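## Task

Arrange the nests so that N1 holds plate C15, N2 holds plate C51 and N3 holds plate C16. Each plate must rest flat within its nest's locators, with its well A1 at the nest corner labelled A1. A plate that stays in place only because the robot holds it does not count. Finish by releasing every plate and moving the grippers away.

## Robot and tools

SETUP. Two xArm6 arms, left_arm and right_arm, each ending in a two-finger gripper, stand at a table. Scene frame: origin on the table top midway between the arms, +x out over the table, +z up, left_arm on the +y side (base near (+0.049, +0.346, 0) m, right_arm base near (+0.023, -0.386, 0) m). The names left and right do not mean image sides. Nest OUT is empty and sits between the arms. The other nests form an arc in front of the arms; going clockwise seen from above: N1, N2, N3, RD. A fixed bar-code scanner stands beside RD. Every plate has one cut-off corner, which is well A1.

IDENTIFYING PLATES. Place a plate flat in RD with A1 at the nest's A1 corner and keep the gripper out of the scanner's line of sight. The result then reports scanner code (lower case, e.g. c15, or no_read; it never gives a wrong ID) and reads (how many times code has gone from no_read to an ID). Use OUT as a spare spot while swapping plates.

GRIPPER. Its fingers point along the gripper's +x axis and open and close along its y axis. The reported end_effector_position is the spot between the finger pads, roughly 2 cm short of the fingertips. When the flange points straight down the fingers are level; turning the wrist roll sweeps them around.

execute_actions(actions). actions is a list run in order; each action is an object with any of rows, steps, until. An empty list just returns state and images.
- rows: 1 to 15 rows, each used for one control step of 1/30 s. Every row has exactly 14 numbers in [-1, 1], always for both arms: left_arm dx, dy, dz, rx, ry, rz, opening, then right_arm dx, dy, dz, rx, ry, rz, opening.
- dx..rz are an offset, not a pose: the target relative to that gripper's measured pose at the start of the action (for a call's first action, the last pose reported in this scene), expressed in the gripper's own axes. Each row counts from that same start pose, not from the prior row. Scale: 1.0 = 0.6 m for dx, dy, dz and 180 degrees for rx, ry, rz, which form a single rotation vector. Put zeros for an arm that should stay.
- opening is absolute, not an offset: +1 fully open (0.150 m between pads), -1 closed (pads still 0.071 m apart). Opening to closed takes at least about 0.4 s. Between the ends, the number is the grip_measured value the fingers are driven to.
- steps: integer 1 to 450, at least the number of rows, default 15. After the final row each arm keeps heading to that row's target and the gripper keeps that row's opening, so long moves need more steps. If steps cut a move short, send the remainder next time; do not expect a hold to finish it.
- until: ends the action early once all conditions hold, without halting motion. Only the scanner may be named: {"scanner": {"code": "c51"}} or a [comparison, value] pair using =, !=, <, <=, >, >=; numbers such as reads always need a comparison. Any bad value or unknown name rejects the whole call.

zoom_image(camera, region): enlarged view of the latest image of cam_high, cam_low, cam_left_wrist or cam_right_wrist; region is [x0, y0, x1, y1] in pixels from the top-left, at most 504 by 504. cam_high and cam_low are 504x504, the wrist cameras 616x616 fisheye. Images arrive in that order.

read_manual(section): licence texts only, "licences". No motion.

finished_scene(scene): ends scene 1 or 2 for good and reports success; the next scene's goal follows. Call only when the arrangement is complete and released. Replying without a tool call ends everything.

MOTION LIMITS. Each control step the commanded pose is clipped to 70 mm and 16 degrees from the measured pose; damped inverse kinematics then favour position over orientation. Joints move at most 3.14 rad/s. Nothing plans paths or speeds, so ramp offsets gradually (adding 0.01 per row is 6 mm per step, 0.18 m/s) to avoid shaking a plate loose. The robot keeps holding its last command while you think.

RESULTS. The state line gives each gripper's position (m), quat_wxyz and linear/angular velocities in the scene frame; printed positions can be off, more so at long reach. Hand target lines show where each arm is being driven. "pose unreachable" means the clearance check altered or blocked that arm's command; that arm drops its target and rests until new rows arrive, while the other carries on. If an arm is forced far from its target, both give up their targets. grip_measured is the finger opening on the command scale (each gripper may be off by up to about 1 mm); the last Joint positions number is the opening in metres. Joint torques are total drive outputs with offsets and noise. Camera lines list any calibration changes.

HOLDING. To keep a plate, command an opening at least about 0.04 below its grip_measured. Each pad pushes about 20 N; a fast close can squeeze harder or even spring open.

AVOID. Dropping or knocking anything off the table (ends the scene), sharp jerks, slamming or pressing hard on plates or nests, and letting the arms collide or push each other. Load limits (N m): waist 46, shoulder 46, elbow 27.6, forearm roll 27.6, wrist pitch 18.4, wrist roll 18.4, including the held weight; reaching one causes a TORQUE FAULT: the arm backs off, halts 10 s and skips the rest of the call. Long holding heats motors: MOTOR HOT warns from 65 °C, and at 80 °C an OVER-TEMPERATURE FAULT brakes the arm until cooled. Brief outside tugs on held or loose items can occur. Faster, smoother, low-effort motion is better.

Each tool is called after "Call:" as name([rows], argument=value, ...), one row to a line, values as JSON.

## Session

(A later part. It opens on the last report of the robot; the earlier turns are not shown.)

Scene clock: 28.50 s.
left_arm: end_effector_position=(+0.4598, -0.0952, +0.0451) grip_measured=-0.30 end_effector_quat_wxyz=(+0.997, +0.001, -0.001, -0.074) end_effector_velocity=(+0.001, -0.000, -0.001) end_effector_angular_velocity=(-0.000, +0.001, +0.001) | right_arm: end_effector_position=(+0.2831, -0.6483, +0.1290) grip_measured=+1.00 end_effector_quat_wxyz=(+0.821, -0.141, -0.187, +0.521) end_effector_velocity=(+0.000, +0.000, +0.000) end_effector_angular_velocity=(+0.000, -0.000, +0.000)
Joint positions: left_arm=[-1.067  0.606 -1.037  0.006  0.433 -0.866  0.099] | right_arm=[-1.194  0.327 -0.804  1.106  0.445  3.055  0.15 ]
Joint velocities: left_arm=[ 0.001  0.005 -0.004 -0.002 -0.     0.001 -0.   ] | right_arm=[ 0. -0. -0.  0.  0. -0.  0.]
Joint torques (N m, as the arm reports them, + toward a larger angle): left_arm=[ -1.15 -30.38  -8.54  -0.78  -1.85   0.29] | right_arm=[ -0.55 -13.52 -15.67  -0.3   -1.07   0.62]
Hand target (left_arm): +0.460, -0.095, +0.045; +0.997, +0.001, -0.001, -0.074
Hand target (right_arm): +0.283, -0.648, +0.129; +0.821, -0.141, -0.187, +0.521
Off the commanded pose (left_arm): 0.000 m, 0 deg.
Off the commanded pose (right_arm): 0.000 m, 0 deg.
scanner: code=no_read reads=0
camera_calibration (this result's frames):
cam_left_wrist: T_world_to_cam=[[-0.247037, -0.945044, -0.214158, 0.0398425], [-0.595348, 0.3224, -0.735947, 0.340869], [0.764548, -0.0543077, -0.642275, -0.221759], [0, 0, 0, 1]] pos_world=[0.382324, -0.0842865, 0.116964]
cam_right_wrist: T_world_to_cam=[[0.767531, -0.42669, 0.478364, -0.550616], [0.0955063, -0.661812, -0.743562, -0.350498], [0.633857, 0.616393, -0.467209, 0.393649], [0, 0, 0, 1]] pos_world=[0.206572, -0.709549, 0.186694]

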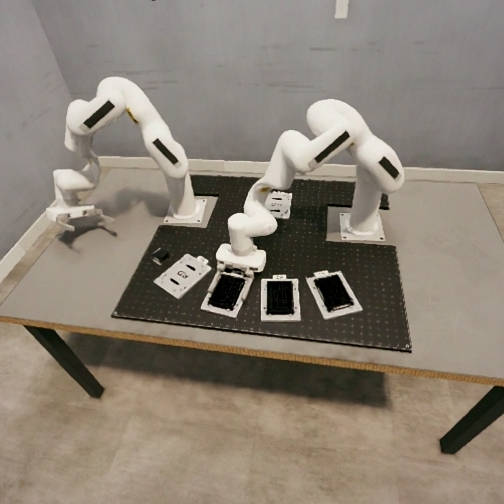

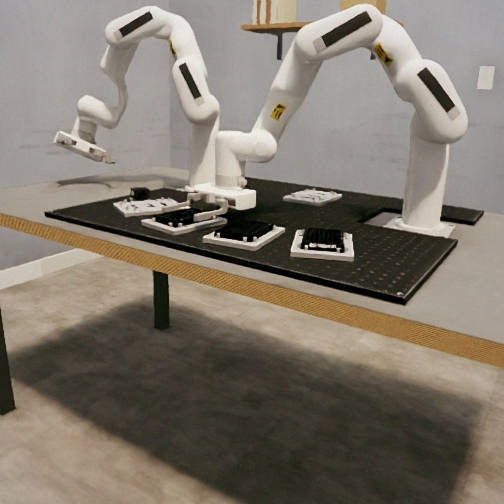

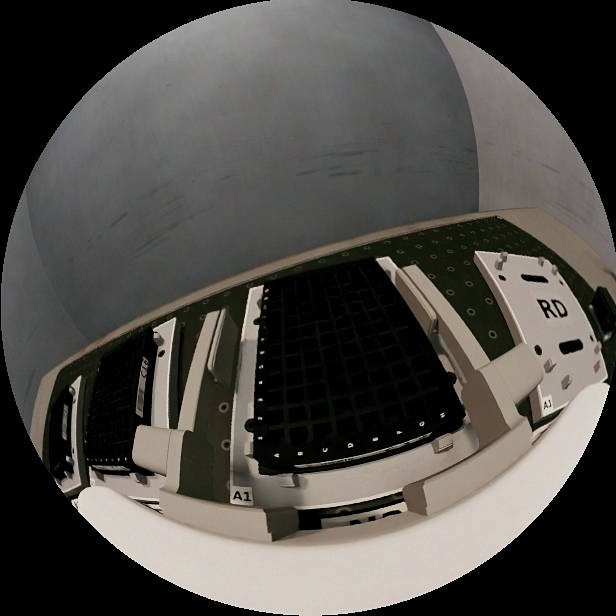

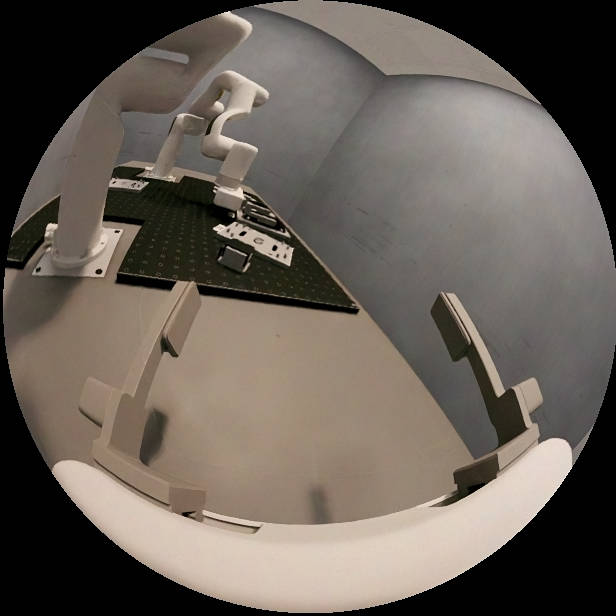

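Call:
execute_actions([
  {"rows":[[0.005,-0.011,0,0,0,0,-0.3,0,0,0,0,0,0,1]],"steps":12},
])

Call:
zoom_image(camera="cam_low", region=[140, 180, 240, 240])

Call:
zoom_image(camera="cam_left_wrist", region=[190, 240, 470, 420])

Call:
zoom_image(camera="cam_high", region=[190, 245, 280, 325])

Scene clock: 32.83 s.
left_arm: end_effector_position=(+0.4618, -0.1019, +0.0451) grip_measured=-0.30 end_effector_quat_wxyz=(+0.997, +0.001, -0.001, -0.074) end_effector_velocity=(+0.001, -0.001, +0.001) end_effector_angular_velocity=(-0.001, -0.000, +0.002) | right_arm: end_effector_position=(+0.2831, -0.6483, +0.1290) grip_measured=+1.00 end_effector_quat_wxyz=(+0.821, -0.141, -0.187, +0.521) end_effector_velocity=(-0.000, -0.000, -0.000) end_effector_angular_velocity=(-0.000, +0.000, +0.001)
Joint positions: left_arm=[-1.071  0.621 -1.066  0.006  0.446 -0.869  0.099] | right_arm=[-1.194  0.327 -0.804  1.106  0.445  3.055  0.15 ]
Joint velocities: left_arm=[-0.     0.003 -0.008 -0.001  0.004 -0.001  0.   ] | right_arm=[-0.     0.    -0.    -0.001  0.     0.     0.   ]
Joint torques (N m, as the arm reports them, + toward a larger angle): left_arm=[ -1.15 -31.19  -8.64  -0.4   -1.78   0.02] | right_arm=[ -0.7  -13.5  -15.35  -0.24  -0.93   0.42]
Hand target (left_arm): +0.462, -0.102, +0.045; +0.997, +0.001, -0.001, -0.074
Hand target (right_arm): +0.283, -0.648, +0.129; +0.821, -0.141, -0.187, +0.521
Off the commanded pose (left_arm): 0.000 m, 0 deg.
Off the commanded pose (right_arm): 0.000 m, 0 deg.
scanner: code=no_read reads=0
camera_calibration (this result's frames):
cam_left_wrist: T_world_to_cam=[[-0.247045, -0.945031, -0.21421, 0.0339394], [-0.595378, 0.322448, -0.735903, 0.34415], [0.764522, -0.0542646, -0.642309, -0.223626], [0, 0, 0, 1]] pos_world=[0.384251, -0.0910317, 0.116894]

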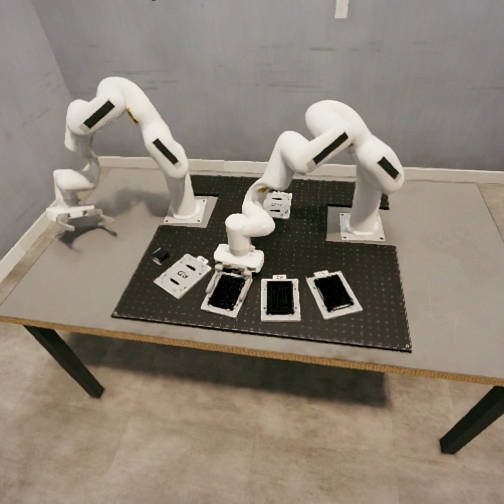

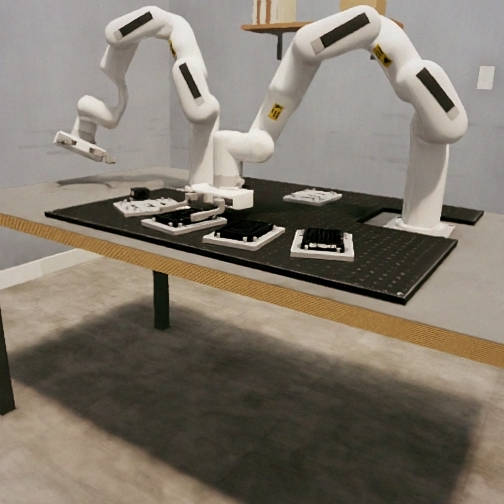

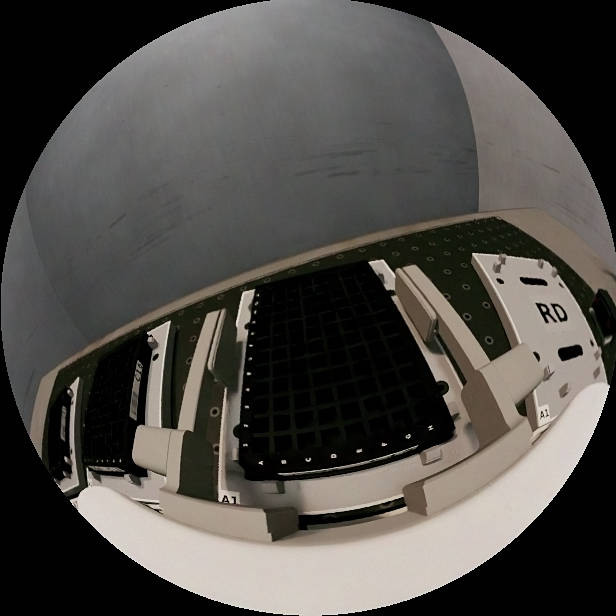

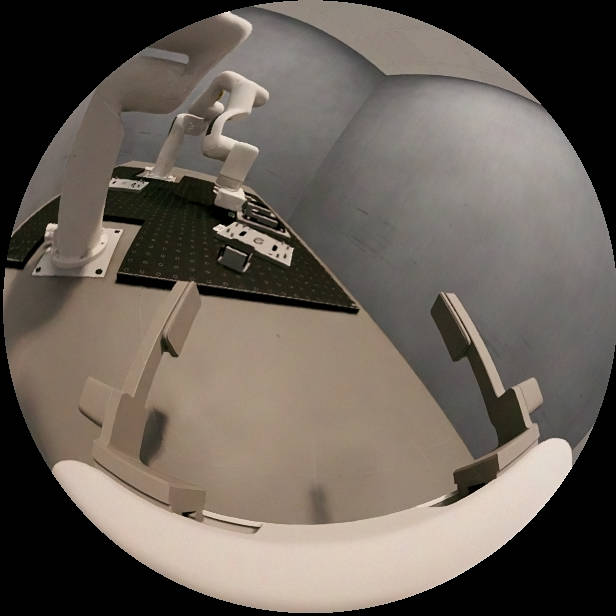

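Region (140, 180, 240, 240) of cam_low's 504x504 image, scaled by 5.040, with more detail than that image has; it fills the top 302 rows of this view, and the rest is white.

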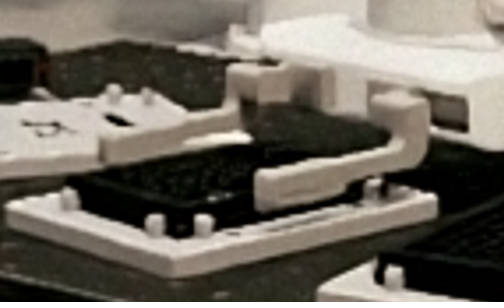

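Region (190, 240, 470, 420) of cam_left_wrist's 616x616 image, scaled by 1.800, with more detail than that image has; it fills the top 324 rows of this view, and the rest is white.

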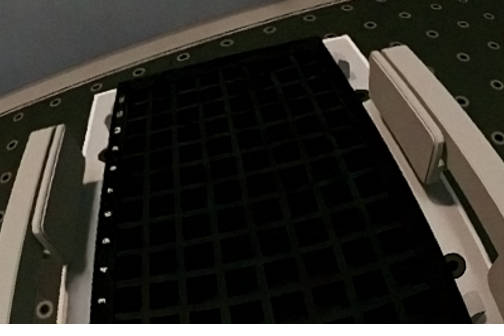

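Region (190, 245, 280, 325) of cam_high's 504x504 image, scaled by 5.600, with more detail than that image has.

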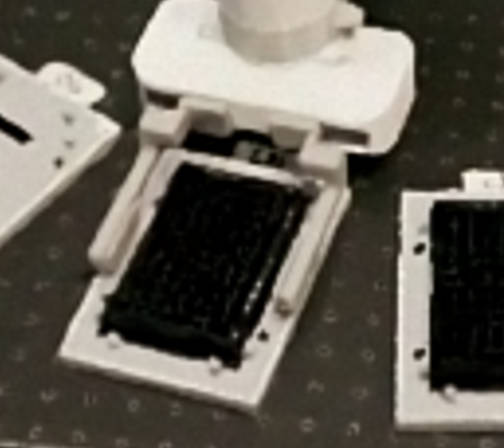

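Call:
execute_actions([
  {"rows":[[-0.002,-0.003,-0.005,0,0,0,-0.35,0,0,0,0,0,0,1],[-0.003,-0.0033,-0.012,0,0,0,-0.45,0,0,0,0,0,0,1]],"steps":14},
])

Call:
zoom_image(camera="cam_low", region=[140, 180, 240, 240])

Call:
zoom_image(camera="cam_left_wrist", region=[190, 240, 490, 500])

Scene clock: 35.33 s.
left_arm: end_effector_position=(+0.4598, -0.1037, +0.0381) grip_measured=-0.45 end_effector_quat_wxyz=(+0.997, +0.001, -0.001, -0.074) end_effector_velocity=(-0.000, +0.001, -0.003) end_effector_angular_velocity=(+0.003, +0.002, +0.001) | right_arm: end_effector_position=(+0.2831, -0.6483, +0.1290) grip_measured=+1.00 end_effector_quat_wxyz=(+0.821, -0.141, -0.187, +0.521) end_effector_velocity=(-0.000, +0.000, -0.000) end_effector_angular_velocity=(-0.001, +0.001, +0.002)
Joint positions: left_arm=[-1.076  0.641 -1.073  0.006  0.433 -0.875  0.093] | right_arm=[-1.194  0.327 -0.804  1.106  0.445  3.055  0.15 ]
Joint velocities: left_arm=[ 0.001  0.005  0.    -0.001 -0.002 -0.    -0.   ] | right_arm=[-0.     0.    -0.    -0.002 -0.    -0.     0.   ]
Joint torques (N m, as the arm reports them, + toward a larger angle): left_arm=[ -1.09 -31.28  -8.5   -0.17  -1.99   0.39] | right_arm=[ -0.64 -13.42 -15.68  -0.27  -1.12   0.42]
Hand target (left_arm): +0.460, -0.104, +0.038; +0.997, +0.001, -0.001, -0.074
Hand target (right_arm): +0.283, -0.648, +0.129; +0.821, -0.141, -0.187, +0.521
Off the commanded pose (left_arm): 0.000 m, 0 deg.
Off the commanded pose (right_arm): 0.000 m, 0 deg.
scanner: code=no_read reads=0
camera_calibration (this result's frames):
cam_left_wrist: T_world_to_cam=[[-0.247003, -0.9451, -0.213953, 0.0303001], [-0.595288, 0.322214, -0.736078, 0.338346], [0.764606, -0.0544494, -0.642194, -0.226719], [0, 0, 0, 1]] pos_world=[0.382249, -0.0927279, 0.109934]

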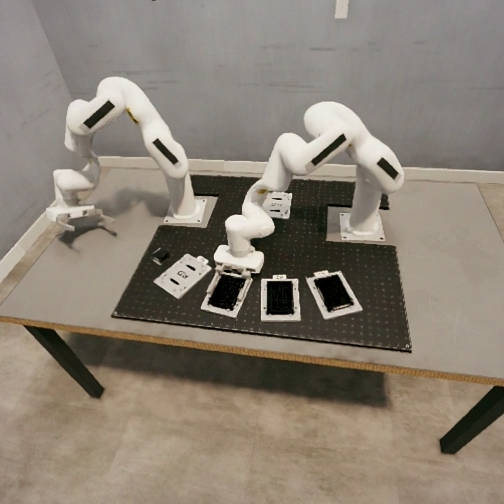

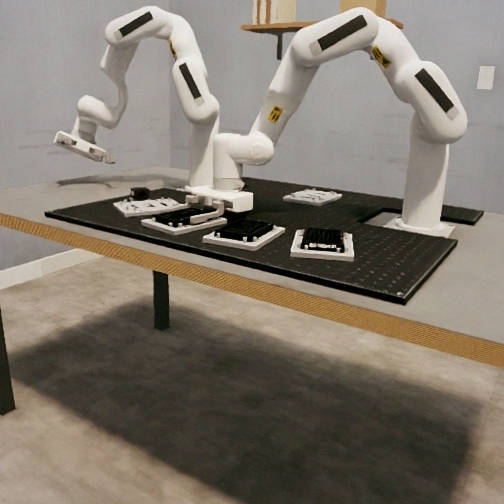

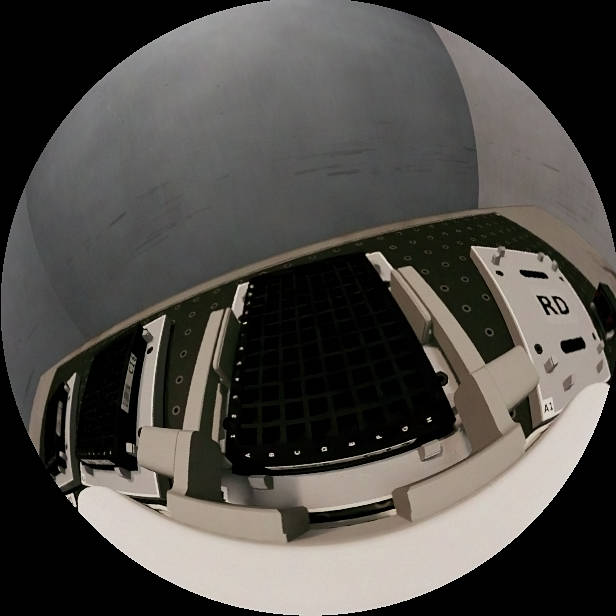

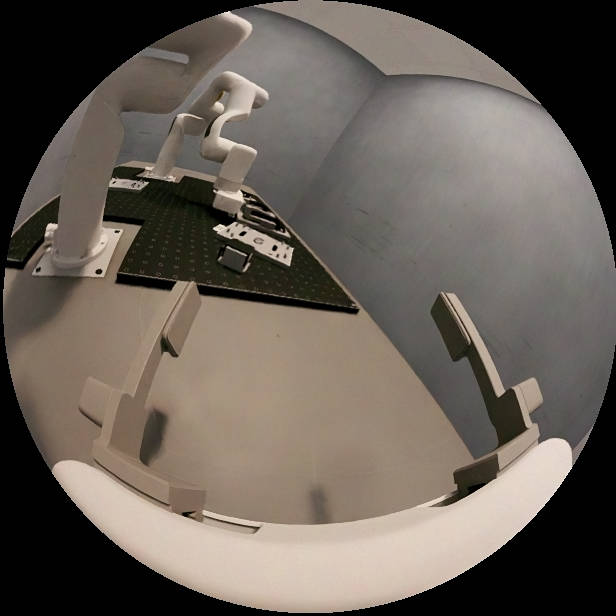

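Region (140, 180, 240, 240) of cam_low's 504x504 image, scaled by 5.040, with more detail than that image has; it fills the top 302 rows of this view, and the rest is white.

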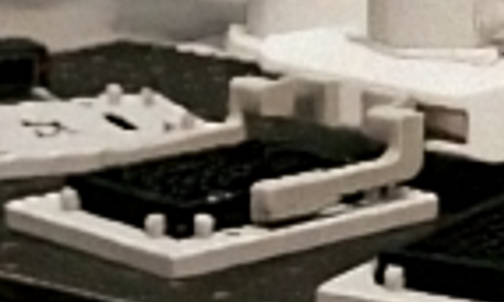

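Region (190, 240, 490, 500) of cam_left_wrist's 616x616 image, scaled by 1.680, with more detail than that image has; it fills the top 437 rows of this view, and the rest is white.

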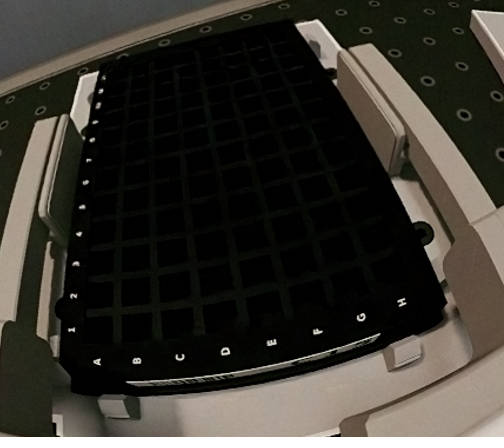

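Call:
execute_actions([
  {"rows":[[0,0,-0.003,0,0,0,-0.48,0,0,0,0,0,0,1],[0,0,-0.003,0,0,0,-0.51,0,0,0,0,0,0,1],[0,0,-0.003,0,0,0,-0.54,0,0,0,0,0,0,1],[0,0,-0.003,0,0,0,-0.57,0,0,0,0,0,0,1],[0,0,-0.003,0,0,0,-0.60,0,0,0,0,0,0,1],[0,0,-0.003,0,0,0,-0.62,0,0,0,0,0,0,1]],"steps":12},
])

Call:
zoom_image(camera="cam_low", region=[140, 180, 240, 240])

Call:
zoom_image(camera="cam_left_wrist", region=[200, 280, 280, 400])

Call:
zoom_image(camera="cam_left_wrist", region=[365, 250, 455, 370])

Scene clock: 37.43 s.
left_arm: end_effector_position=(+0.4600, -0.1041, +0.0372) grip_measured=-0.62 end_effector_quat_wxyz=(+0.997, +0.000, -0.001, -0.074) end_effector_velocity=(+0.000, +0.001, -0.001) end_effector_angular_velocity=(+0.000, +0.001, +0.002) | right_arm: end_effector_position=(+0.2831, -0.6483, +0.1290) grip_measured=+1.00 end_effector_quat_wxyz=(+0.821, -0.141, -0.187, +0.521) end_effector_velocity=(+0.000, +0.000, +0.000) end_effector_angular_velocity=(+0.000, -0.001, -0.001)
Joint positions: left_arm=[-1.076  0.645 -1.075  0.006  0.429 -0.875  0.086] | right_arm=[-1.194  0.327 -0.804  1.106  0.445  3.055  0.15 ]
Joint velocities: left_arm=[ 0.     0.001  0.    -0.001 -0.     0.     0.   ] | right_arm=[ 0.     0.    -0.     0.002  0.     0.     0.   ]
Joint torques (N m, as the arm reports them, + toward a larger angle): left_arm=[ -0.49 -27.36  -7.48  -0.66  -1.01   0.41] | right_arm=[ -0.74 -13.64 -15.59  -0.83  -1.34   0.54]
Hand target (left_arm): +0.460, -0.104, +0.036; +0.997, +0.001, -0.001, -0.074
Hand target (right_arm): +0.283, -0.648, +0.129; +0.821, -0.141, -0.187, +0.521
Off the commanded pose (left_arm): 0.001 m, 0 deg.
Off the commanded pose (right_arm): 0.000 m, 0 deg.
scanner: code=no_read reads=0
camera_calibration (this result's frames):
cam_left_wrist: T_world_to_cam=[[-0.246898, -0.945406, -0.212719, 0.0295953], [-0.59451, 0.321127, -0.737181, 0.337492], [0.765245, -0.0555448, -0.641339, -0.227972], [0, 0, 0, 1]] pos_world=[0.382404, -0.0930609, 0.10888]

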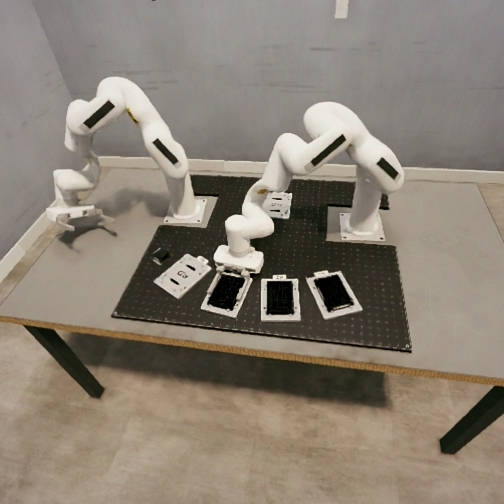

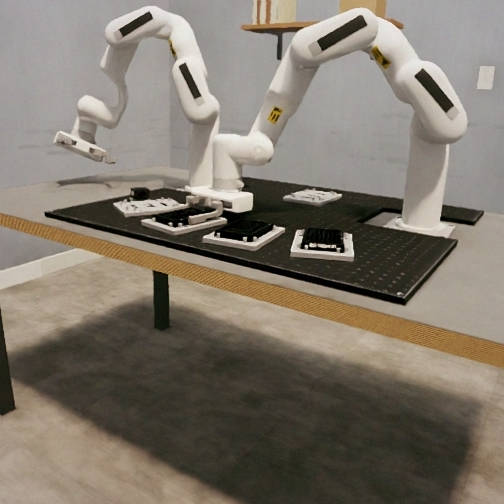

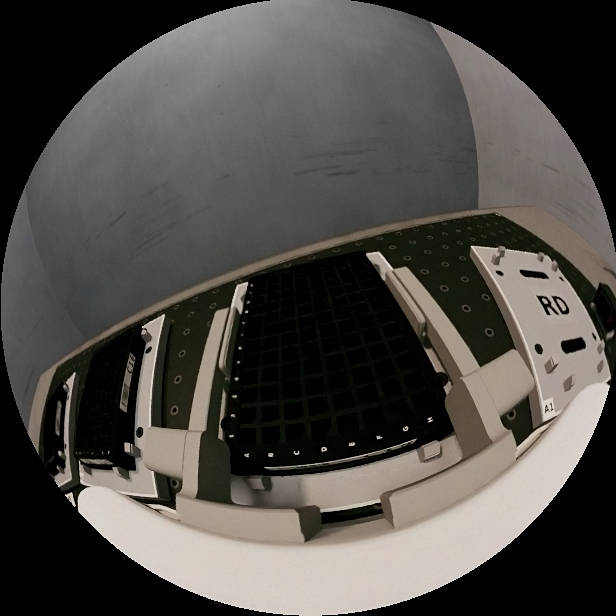

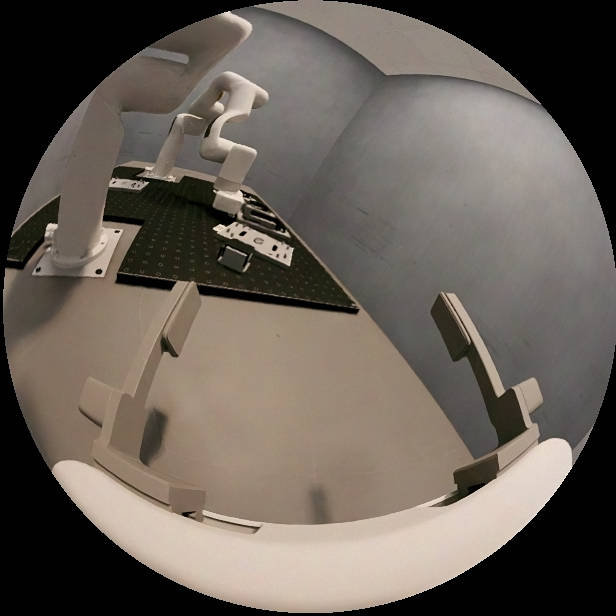

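Region (140, 180, 240, 240) of cam_low's 504x504 image, scaled by 5.040, with more detail than that image has; it fills the top 302 rows of this view, and the rest is white.

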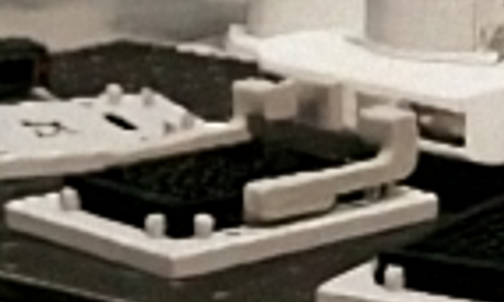

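Region (200, 280, 280, 400) of cam_left_wrist's 616x616 image, scaled by 4.200, with more detail than that image has.

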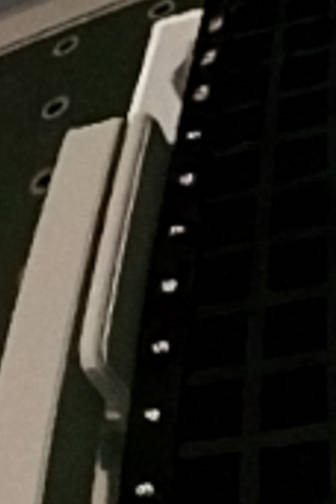

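Region (365, 250, 455, 370) of cam_left_wrist's 616x616 image, scaled by 4.200, with more detail than that image has; it fills the left 378 columns of this view, and the rest is white.

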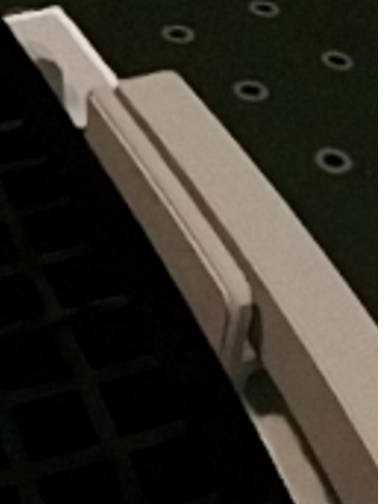

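Call:
execute_actions([
  {"rows":[[0,0,0.003,0,0,0,-0.62,0,0,0,0,0,0,1],[0,0,0.003,0,0,0,-0.62,0,0,0,0,0,0,1],[0,0,0.003,0,0,0,-0.62,0,0,0,0,0,0,1],[0,0,0.003,0,0,0,-0.63,0,0,0,0,0,0,1],[0,0,0.003,0,0,0,-0.64,0,0,0,0,0,0,1],[0,0,0.003,0,0,0,-0.66,0,0,0,0,0,0,1],[0,0,0.003,0,0,0,-0.68,0,0,0,0,0,0,1],[0,0,0.003,0,0,0,-0.70,0,0,0,0,0,0,1],[0,0,0.003,0,0,0,-0.72,0,0,0,0,0,0,1],[0,0,0.003,0,0,0,-0.74,0,0,0,0,0,0,1],[0,0,0.003,0,0,0,-0.76,0,0,0,0,0,0,1],[0,0,0.003,0,0,0,-0.78,0,0,0,0,0,0,1],[0,0,0.003,0,0,0,-0.8,0,0,0,0,0,0,1]],"steps":18},
])

Call:
zoom_image(camera="cam_left_wrist", region=[190, 240, 490, 500])

Scene clock: 40.43 s.
left_arm: end_effector_position=(+0.4595, -0.1033, +0.0375) grip_measured=-0.64 end_effector_quat_wxyz=(+0.997, +0.002, -0.000, -0.074) end_effector_velocity=(+0.000, +0.000, +0.000) end_effector_angular_velocity=(-0.000, -0.000, +0.001) | right_arm: end_effector_position=(+0.2831, -0.6483, +0.1290) grip_measured=+1.00 end_effector_quat_wxyz=(+0.821, -0.141, -0.187, +0.521) end_effector_velocity=(+0.000, -0.000, +0.000) end_effector_angular_velocity=(+0.000, -0.000, -0.000)
Joint positions: left_arm=[-1.076  0.641 -1.072  0.006  0.434 -0.875  0.085] | right_arm=[-1.194  0.327 -0.804  1.106  0.445  3.055  0.15 ]
Joint velocities: left_arm=[ 0.001  0.    -0.     0.    -0.    -0.    -0.   ] | right_arm=[-0.  0. -0.  0. -0.  0.  0.]
Joint torques (N m, as the arm reports them, + toward a larger angle): left_arm=[ -0.38 -30.84  -8.05  -0.84  -1.55  -0.4 ] | right_arm=[  0.85 -13.62 -15.74  -0.42  -1.11   0.21]
Hand target (left_arm): +0.460, -0.104, +0.039; +0.997, +0.000, -0.001, -0.074
Hand target (right_arm): +0.283, -0.648, +0.129; +0.821, -0.141, -0.187, +0.521
Off the commanded pose (left_arm): 0.002 m, 0 deg.
Off the commanded pose (right_arm): 0.000 m, 0 deg.
scanner: code=no_read reads=0
camera_calibration (this result's frames):
cam_left_wrist: T_world_to_cam=[[-0.247177, -0.944808, -0.215037, 0.0306386], [-0.595924, 0.323216, -0.735123, 0.337991], [0.764054, -0.0535595, -0.642926, -0.226491], [0, 0, 0, 1]] pos_world=[0.382042, -0.0924272, 0.109436]
cam_right_wrist: T_world_to_cam=[[0.767531, -0.426691, 0.478364, -0.550616], [0.0955061, -0.661812, -0.743562, -0.350498], [0.633858, 0.616393, -0.467209, 0.393649], [0, 0, 0, 1]] pos_world=[0.206572, -0.709549, 0.186694]

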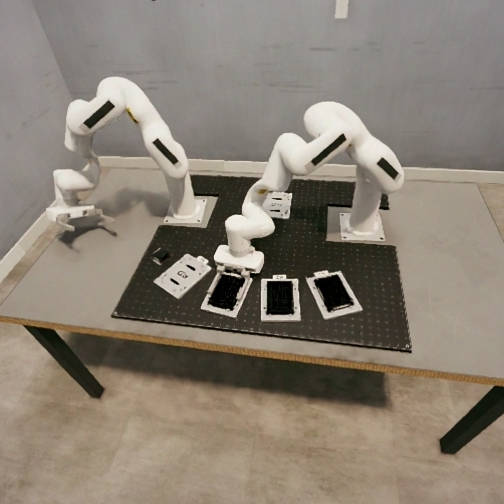

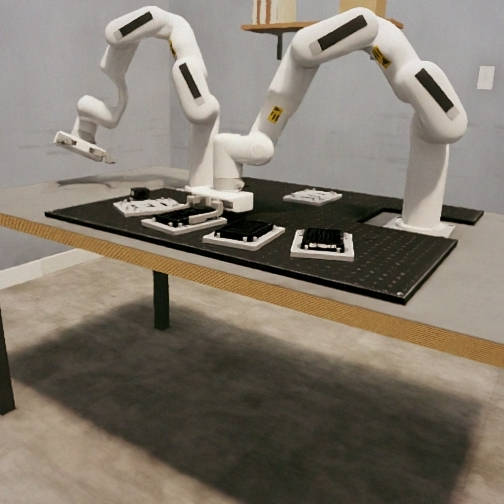

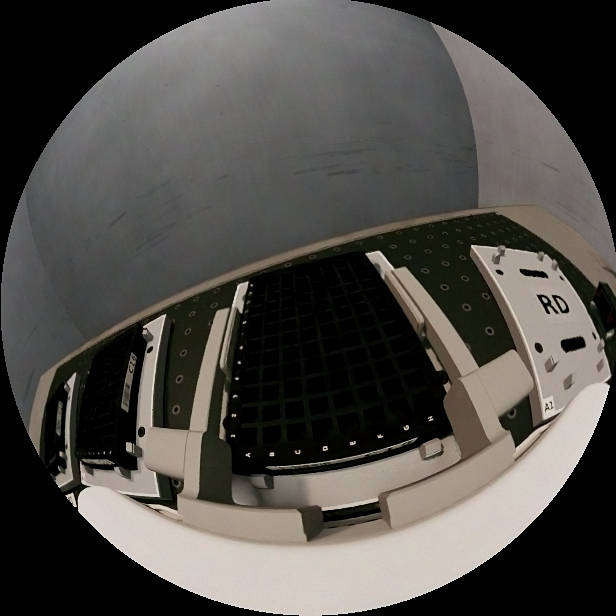

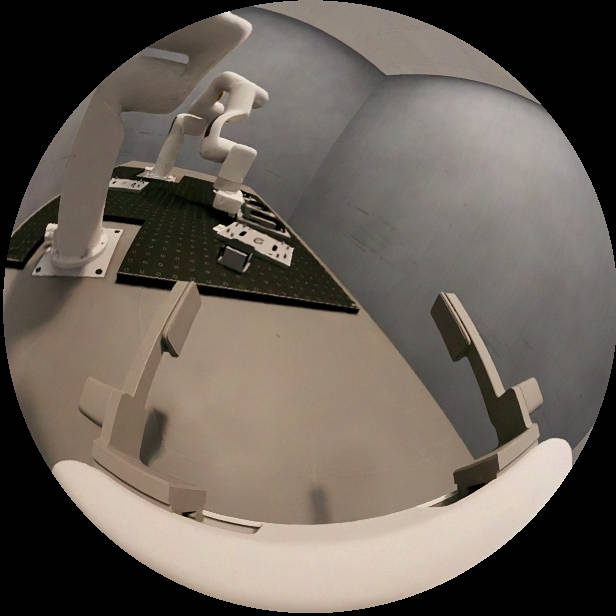

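Region (190, 240, 490, 500) of cam_left_wrist's 616x616 image, scaled by 1.680, with more detail than that image has; it fills the top 437 rows of this view, and the rest is white.

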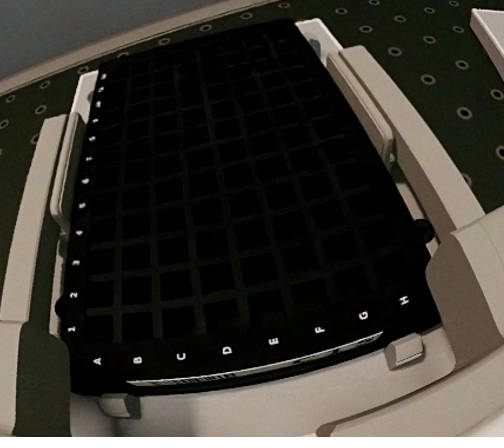

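Call:
execute_actions([
  {"rows":[[0,0,0,0,0,0,-0.56,0,0,0,0,0,0,1],[0,0,0,0,0,0,-0.56,0,0,0,0,0,0,1],[0,0,0,0,0,0,-0.56,0,0,0,0,0,0,1],[0,0,0.006,0,0,0,-0.56,0,0,0,0,0,0,1]],"steps":15},
  {"rows":[[0,0,0,0,0,0,-0.58,0,0,0,0,0,0,1],[0,0,0,0,0,0,-0.6,0,0,0,0,0,0,1],[0,0,0,0,0,0,-0.62,0,0,0,0,0,0,1],[0,0,0,0,0,0,-0.64,0,0,0,0,0,0,1],[0,0,0,0,0,0,-0.66,0,0,0,0,0,0,1],[0,0,0,0,0,0,-0.68,0,0,0,0,0,0,1],[0,0,0,0,0,0,-0.7,0,0,0,0,0,0,1],[0,0,0,0,0,0,-0.72,0,0,0,0,0,0,1],[0,0,0,0,0,0,-0.74,0,0,0,0,0,0,1],[0,0,0,0,0,0,-0.76,0,0,0,0,0,0,1],[0,0,0,0,0,0,-0.78,0,0,0,0,0,0,1]],"steps":15},
])

Call:
zoom_image(camera="cam_left_wrist", region=[190, 240, 490, 500])

Call:
zoom_image(camera="cam_low", region=[140, 180, 240, 240])

Scene clock: 43.93 s.
left_arm: end_effector_position=(+0.4595, -0.1034, +0.0412) grip_measured=-0.66 end_effector_quat_wxyz=(+0.997, +0.002, -0.000, -0.074) end_effector_velocity=(+0.000, +0.000, -0.000) end_effector_angular_velocity=(+0.000, +0.000, +0.000) | right_arm: end_effector_position=(+0.2831, -0.6483, +0.1290) grip_measured=+1.00 end_effector_quat_wxyz=(+0.821, -0.141, -0.187, +0.521) end_effector_velocity=(-0.000, -0.000, +0.000) end_effector_angular_velocity=(-0.000, +0.000, +0.000)
Joint positions: left_arm=[-1.076  0.631 -1.069  0.006  0.44  -0.874  0.084] | right_arm=[-1.194  0.327 -0.804  1.106  0.445  3.055  0.15 ]
Joint velocities: left_arm=[ 0.001  0.001 -0.    -0.    -0.     0.001  0.   ] | right_arm=[-0. -0. -0. -0.  0. -0.  0.]
Joint torques (N m, as the arm reports them, + toward a larger angle): left_arm=[ -1.24 -31.56  -8.98  -1.03  -1.89   0.31] | right_arm=[ -1.09 -13.57 -15.4   -0.68  -1.27   0.33]
Hand target (left_arm): +0.460, -0.103, +0.041; +0.997, +0.002, -0.000, -0.074
Hand target (right_arm): +0.283, -0.648, +0.129; +0.821, -0.141, -0.187, +0.521
Off the commanded pose (left_arm): 0.000 m, 0 deg.
Off the commanded pose (right_arm): 0.000 m, 0 deg.
scanner: code=no_read reads=0
camera_calibration (this result's frames):
cam_left_wrist: T_world_to_cam=[[-0.247403, -0.944793, -0.214846, 0.0313602], [-0.595674, 0.323198, -0.735333, 0.340613], [0.764175, -0.053945, -0.642749, -0.224274], [0, 0, 0, 1]] pos_world=[0.382038, -0.0925552, 0.11305]
cam_right_wrist: T_world_to_cam=[[0.767531, -0.426691, 0.478364, -0.550616], [0.095506, -0.661812, -0.743562, -0.350498], [0.633858, 0.616393, -0.467209, 0.393649], [0, 0, 0, 1]] pos_world=[0.206572, -0.709549, 0.186694]

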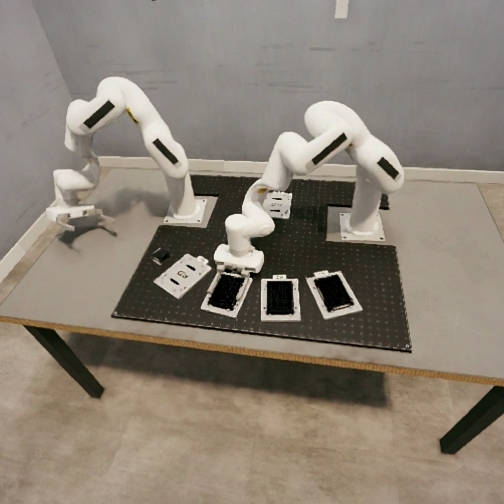

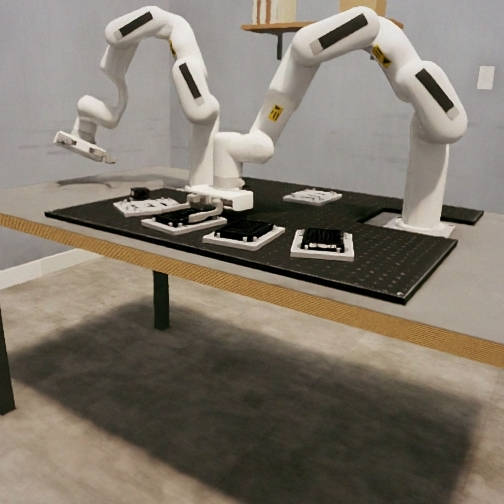

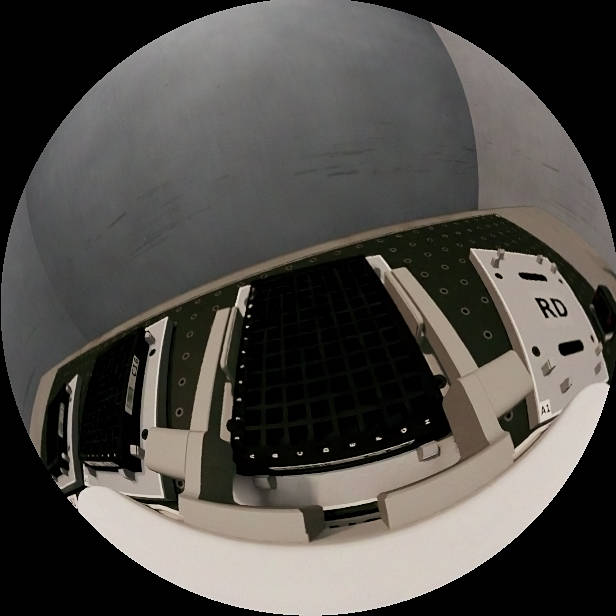

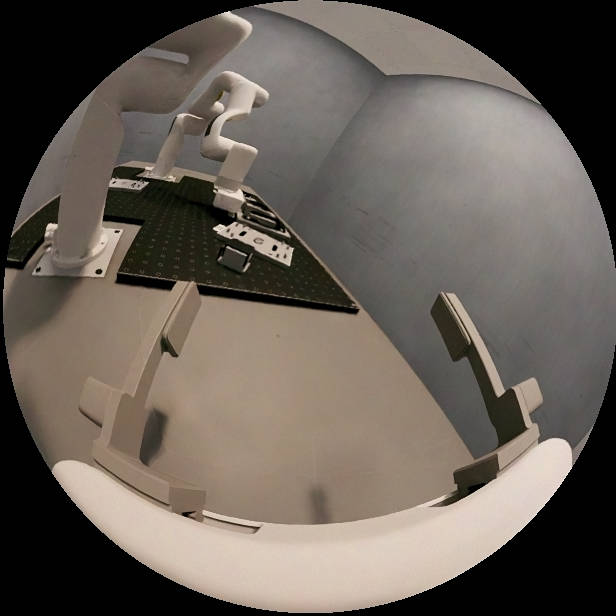

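Region (190, 240, 490, 500) of cam_left_wrist's 616x616 image, scaled by 1.680, with more detail than that image has; it fills the top 437 rows of this view, and the rest is white.

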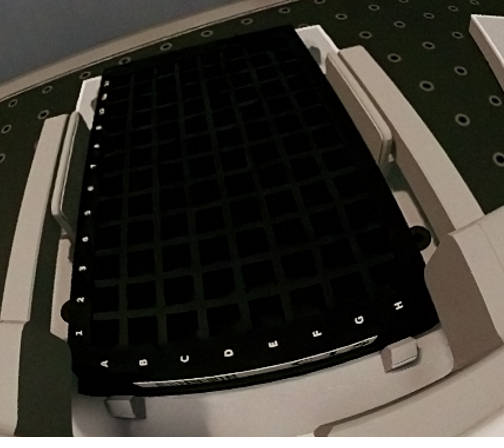

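Region (140, 180, 240, 240) of cam_low's 504x504 image, scaled by 5.040, with more detail than that image has; it fills the top 302 rows of this view, and the rest is white.

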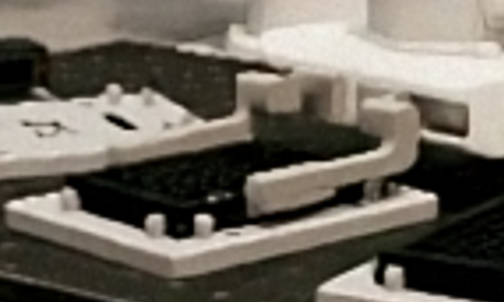

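Call:
execute_actions([
  {"rows":[[0,0,0.003,0,0,0,-0.78,0,0,0,0,0,0,1],[0,0,0.006,0,0,0,-0.78,0,0,0,0,0,0,1],[0,0,0.009,0,0,0,-0.78,0,0,0,0,0,0,1],[0,0,0.012,0,0,0,-0.78,0,0,0,0,0,0,1],[0,0,0.015,0,0,0,-0.78,0,0,0,0,0,0,1],[0,0,0.018,0,0,0,-0.78,0,0,0,0,0,0,1],[0,0,0.021,0,0,0,-0.78,0,0,0,0,0,0,1],[0,0,0.023,0,0,0,-0.78,0,0,0,0,0,0,1]],"steps":18},
])

Call:
zoom_image(camera="cam_left_wrist", region=[190, 240, 490, 520])

Call:
zoom_image(camera="cam_low", region=[140, 180, 240, 240])

Scene clock: 46.43 s.
left_arm: end_effector_position=(+0.4595, -0.1033, +0.0546) grip_measured=-0.66 end_effector_quat_wxyz=(+0.997, +0.002, -0.000, -0.074) end_effector_velocity=(-0.001, -0.002, +0.003) end_effector_angular_velocity=(-0.002, -0.002, -0.005) | right_arm: end_effector_position=(+0.2831, -0.6483, +0.1290) grip_measured=+1.00 end_effector_quat_wxyz=(+0.821, -0.141, -0.187, +0.521) end_effector_velocity=(-0.000, -0.000, -0.000) end_effector_angular_velocity=(-0.000, +0.000, -0.000)
Joint positions: left_arm=[-1.076  0.595 -1.06   0.005  0.468 -0.874  0.084] | right_arm=[-1.194  0.327 -0.804  1.106  0.445  3.055  0.15 ]
Joint velocities: left_arm=[-0.002 -0.006 -0.     0.002  0.003  0.001  0.   ] | right_arm=[-0. -0.  0.  0. -0. -0.  0.]
Joint torques (N m, as the arm reports them, + toward a larger angle): left_arm=[ -1.91 -31.04  -9.11  -0.54  -1.71   0.34] | right_arm=[ -0.95 -14.03 -15.48   0.05  -1.16   0.51]
Hand target (left_arm): +0.460, -0.103, +0.055; +0.997, +0.002, -0.000, -0.074
Hand target (right_arm): +0.283, -0.648, +0.129; +0.821, -0.141, -0.187, +0.521
Off the commanded pose (left_arm): 0.000 m, 0 deg.
Off the commanded pose (right_arm): 0.000 m, 0 deg.
scanner: code=no_read reads=0
camera_calibration (this result's frames):
cam_left_wrist: T_world_to_cam=[[-0.247172, -0.944768, -0.215222, 0.0342865], [-0.595956, 0.323359, -0.735034, 0.350547], [0.76403, -0.0534171, -0.642965, -0.21553], [0, 0, 0, 1]] pos_world=[0.382056, -0.0924726, 0.126465]
cam_right_wrist: T_world_to_cam=[[0.767531, -0.426691, 0.478364, -0.550616], [0.0955061, -0.661812, -0.743562, -0.350498], [0.633857, 0.616393, -0.467209, 0.393649], [0, 0, 0, 1]] pos_world=[0.206572, -0.709549, 0.186694]

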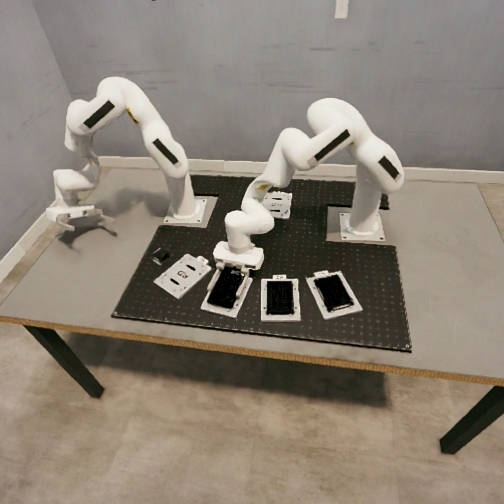

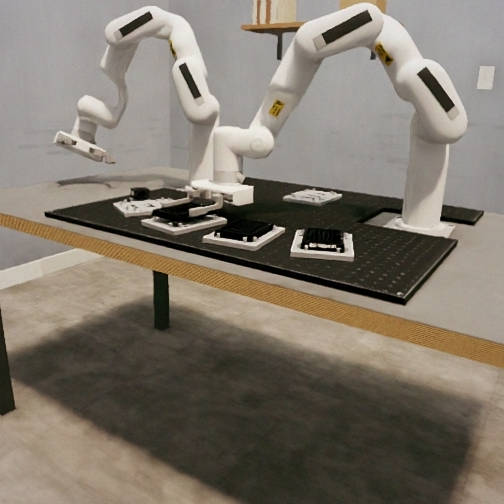

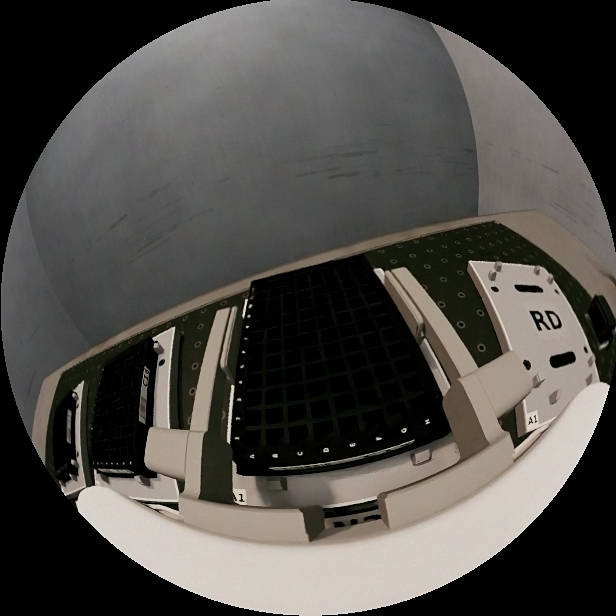

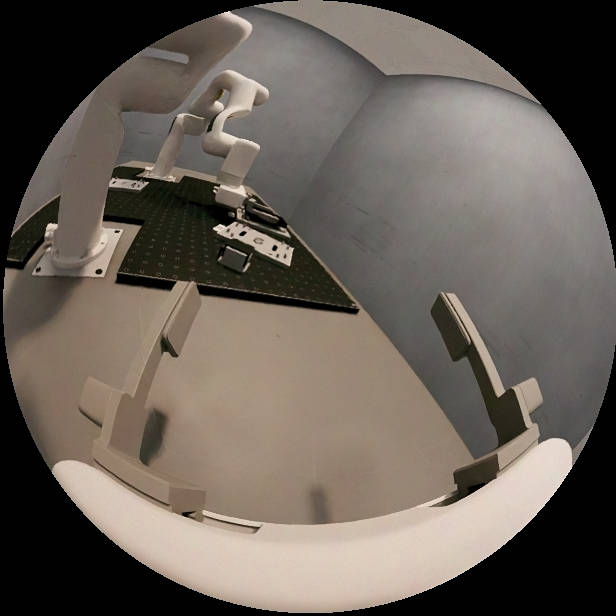

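Region (190, 240, 490, 520) of cam_left_wrist's 616x616 image, scaled by 1.680, with more detail than that image has; it fills the top 470 rows of this view, and the rest is white.

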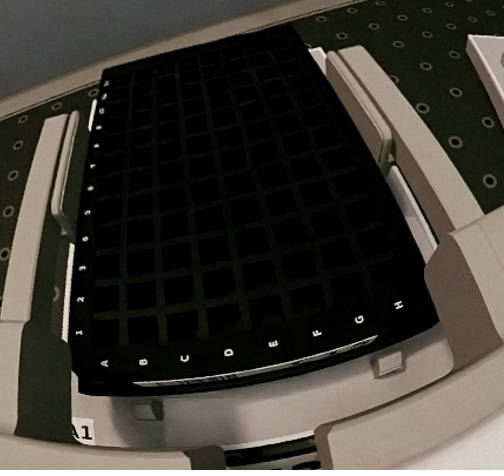

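Region (140, 180, 240, 240) of cam_low's 504x504 image, scaled by 5.040, with more detail than that image has; it fills the top 302 rows of this view, and the rest is white.

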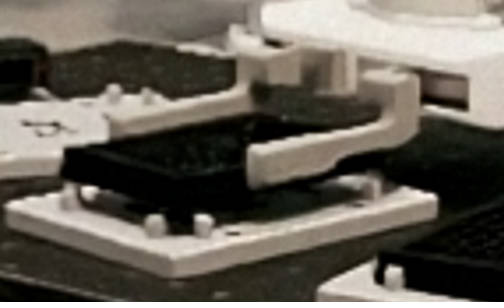

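Call:
zoom_image(camera="cam_left_wrist", region=[220, 400, 470, 520])

Call:
zoom_image(camera="cam_left_wrist", region=[440, 240, 616, 450])

Region (220, 400, 470, 520) of cam_left_wrist's 616x616 image, scaled by 2.016, with more detail than that image has; it fills the top 242 rows of this view, and the rest is white.

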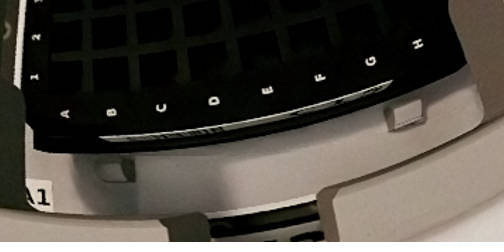

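Region (440, 240, 616, 450) of cam_left_wrist's 616x616 image, scaled by 2.400, with more detail than that image has; it fills the left 422 columns of this view, and the rest is white.

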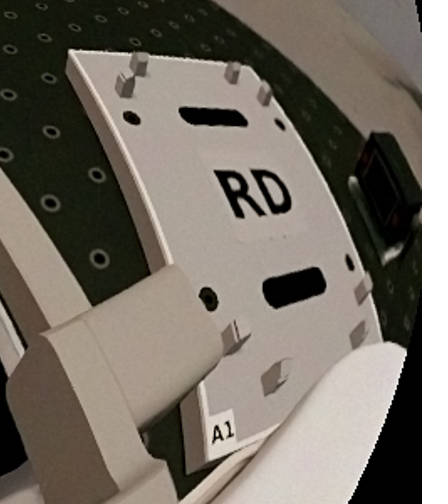

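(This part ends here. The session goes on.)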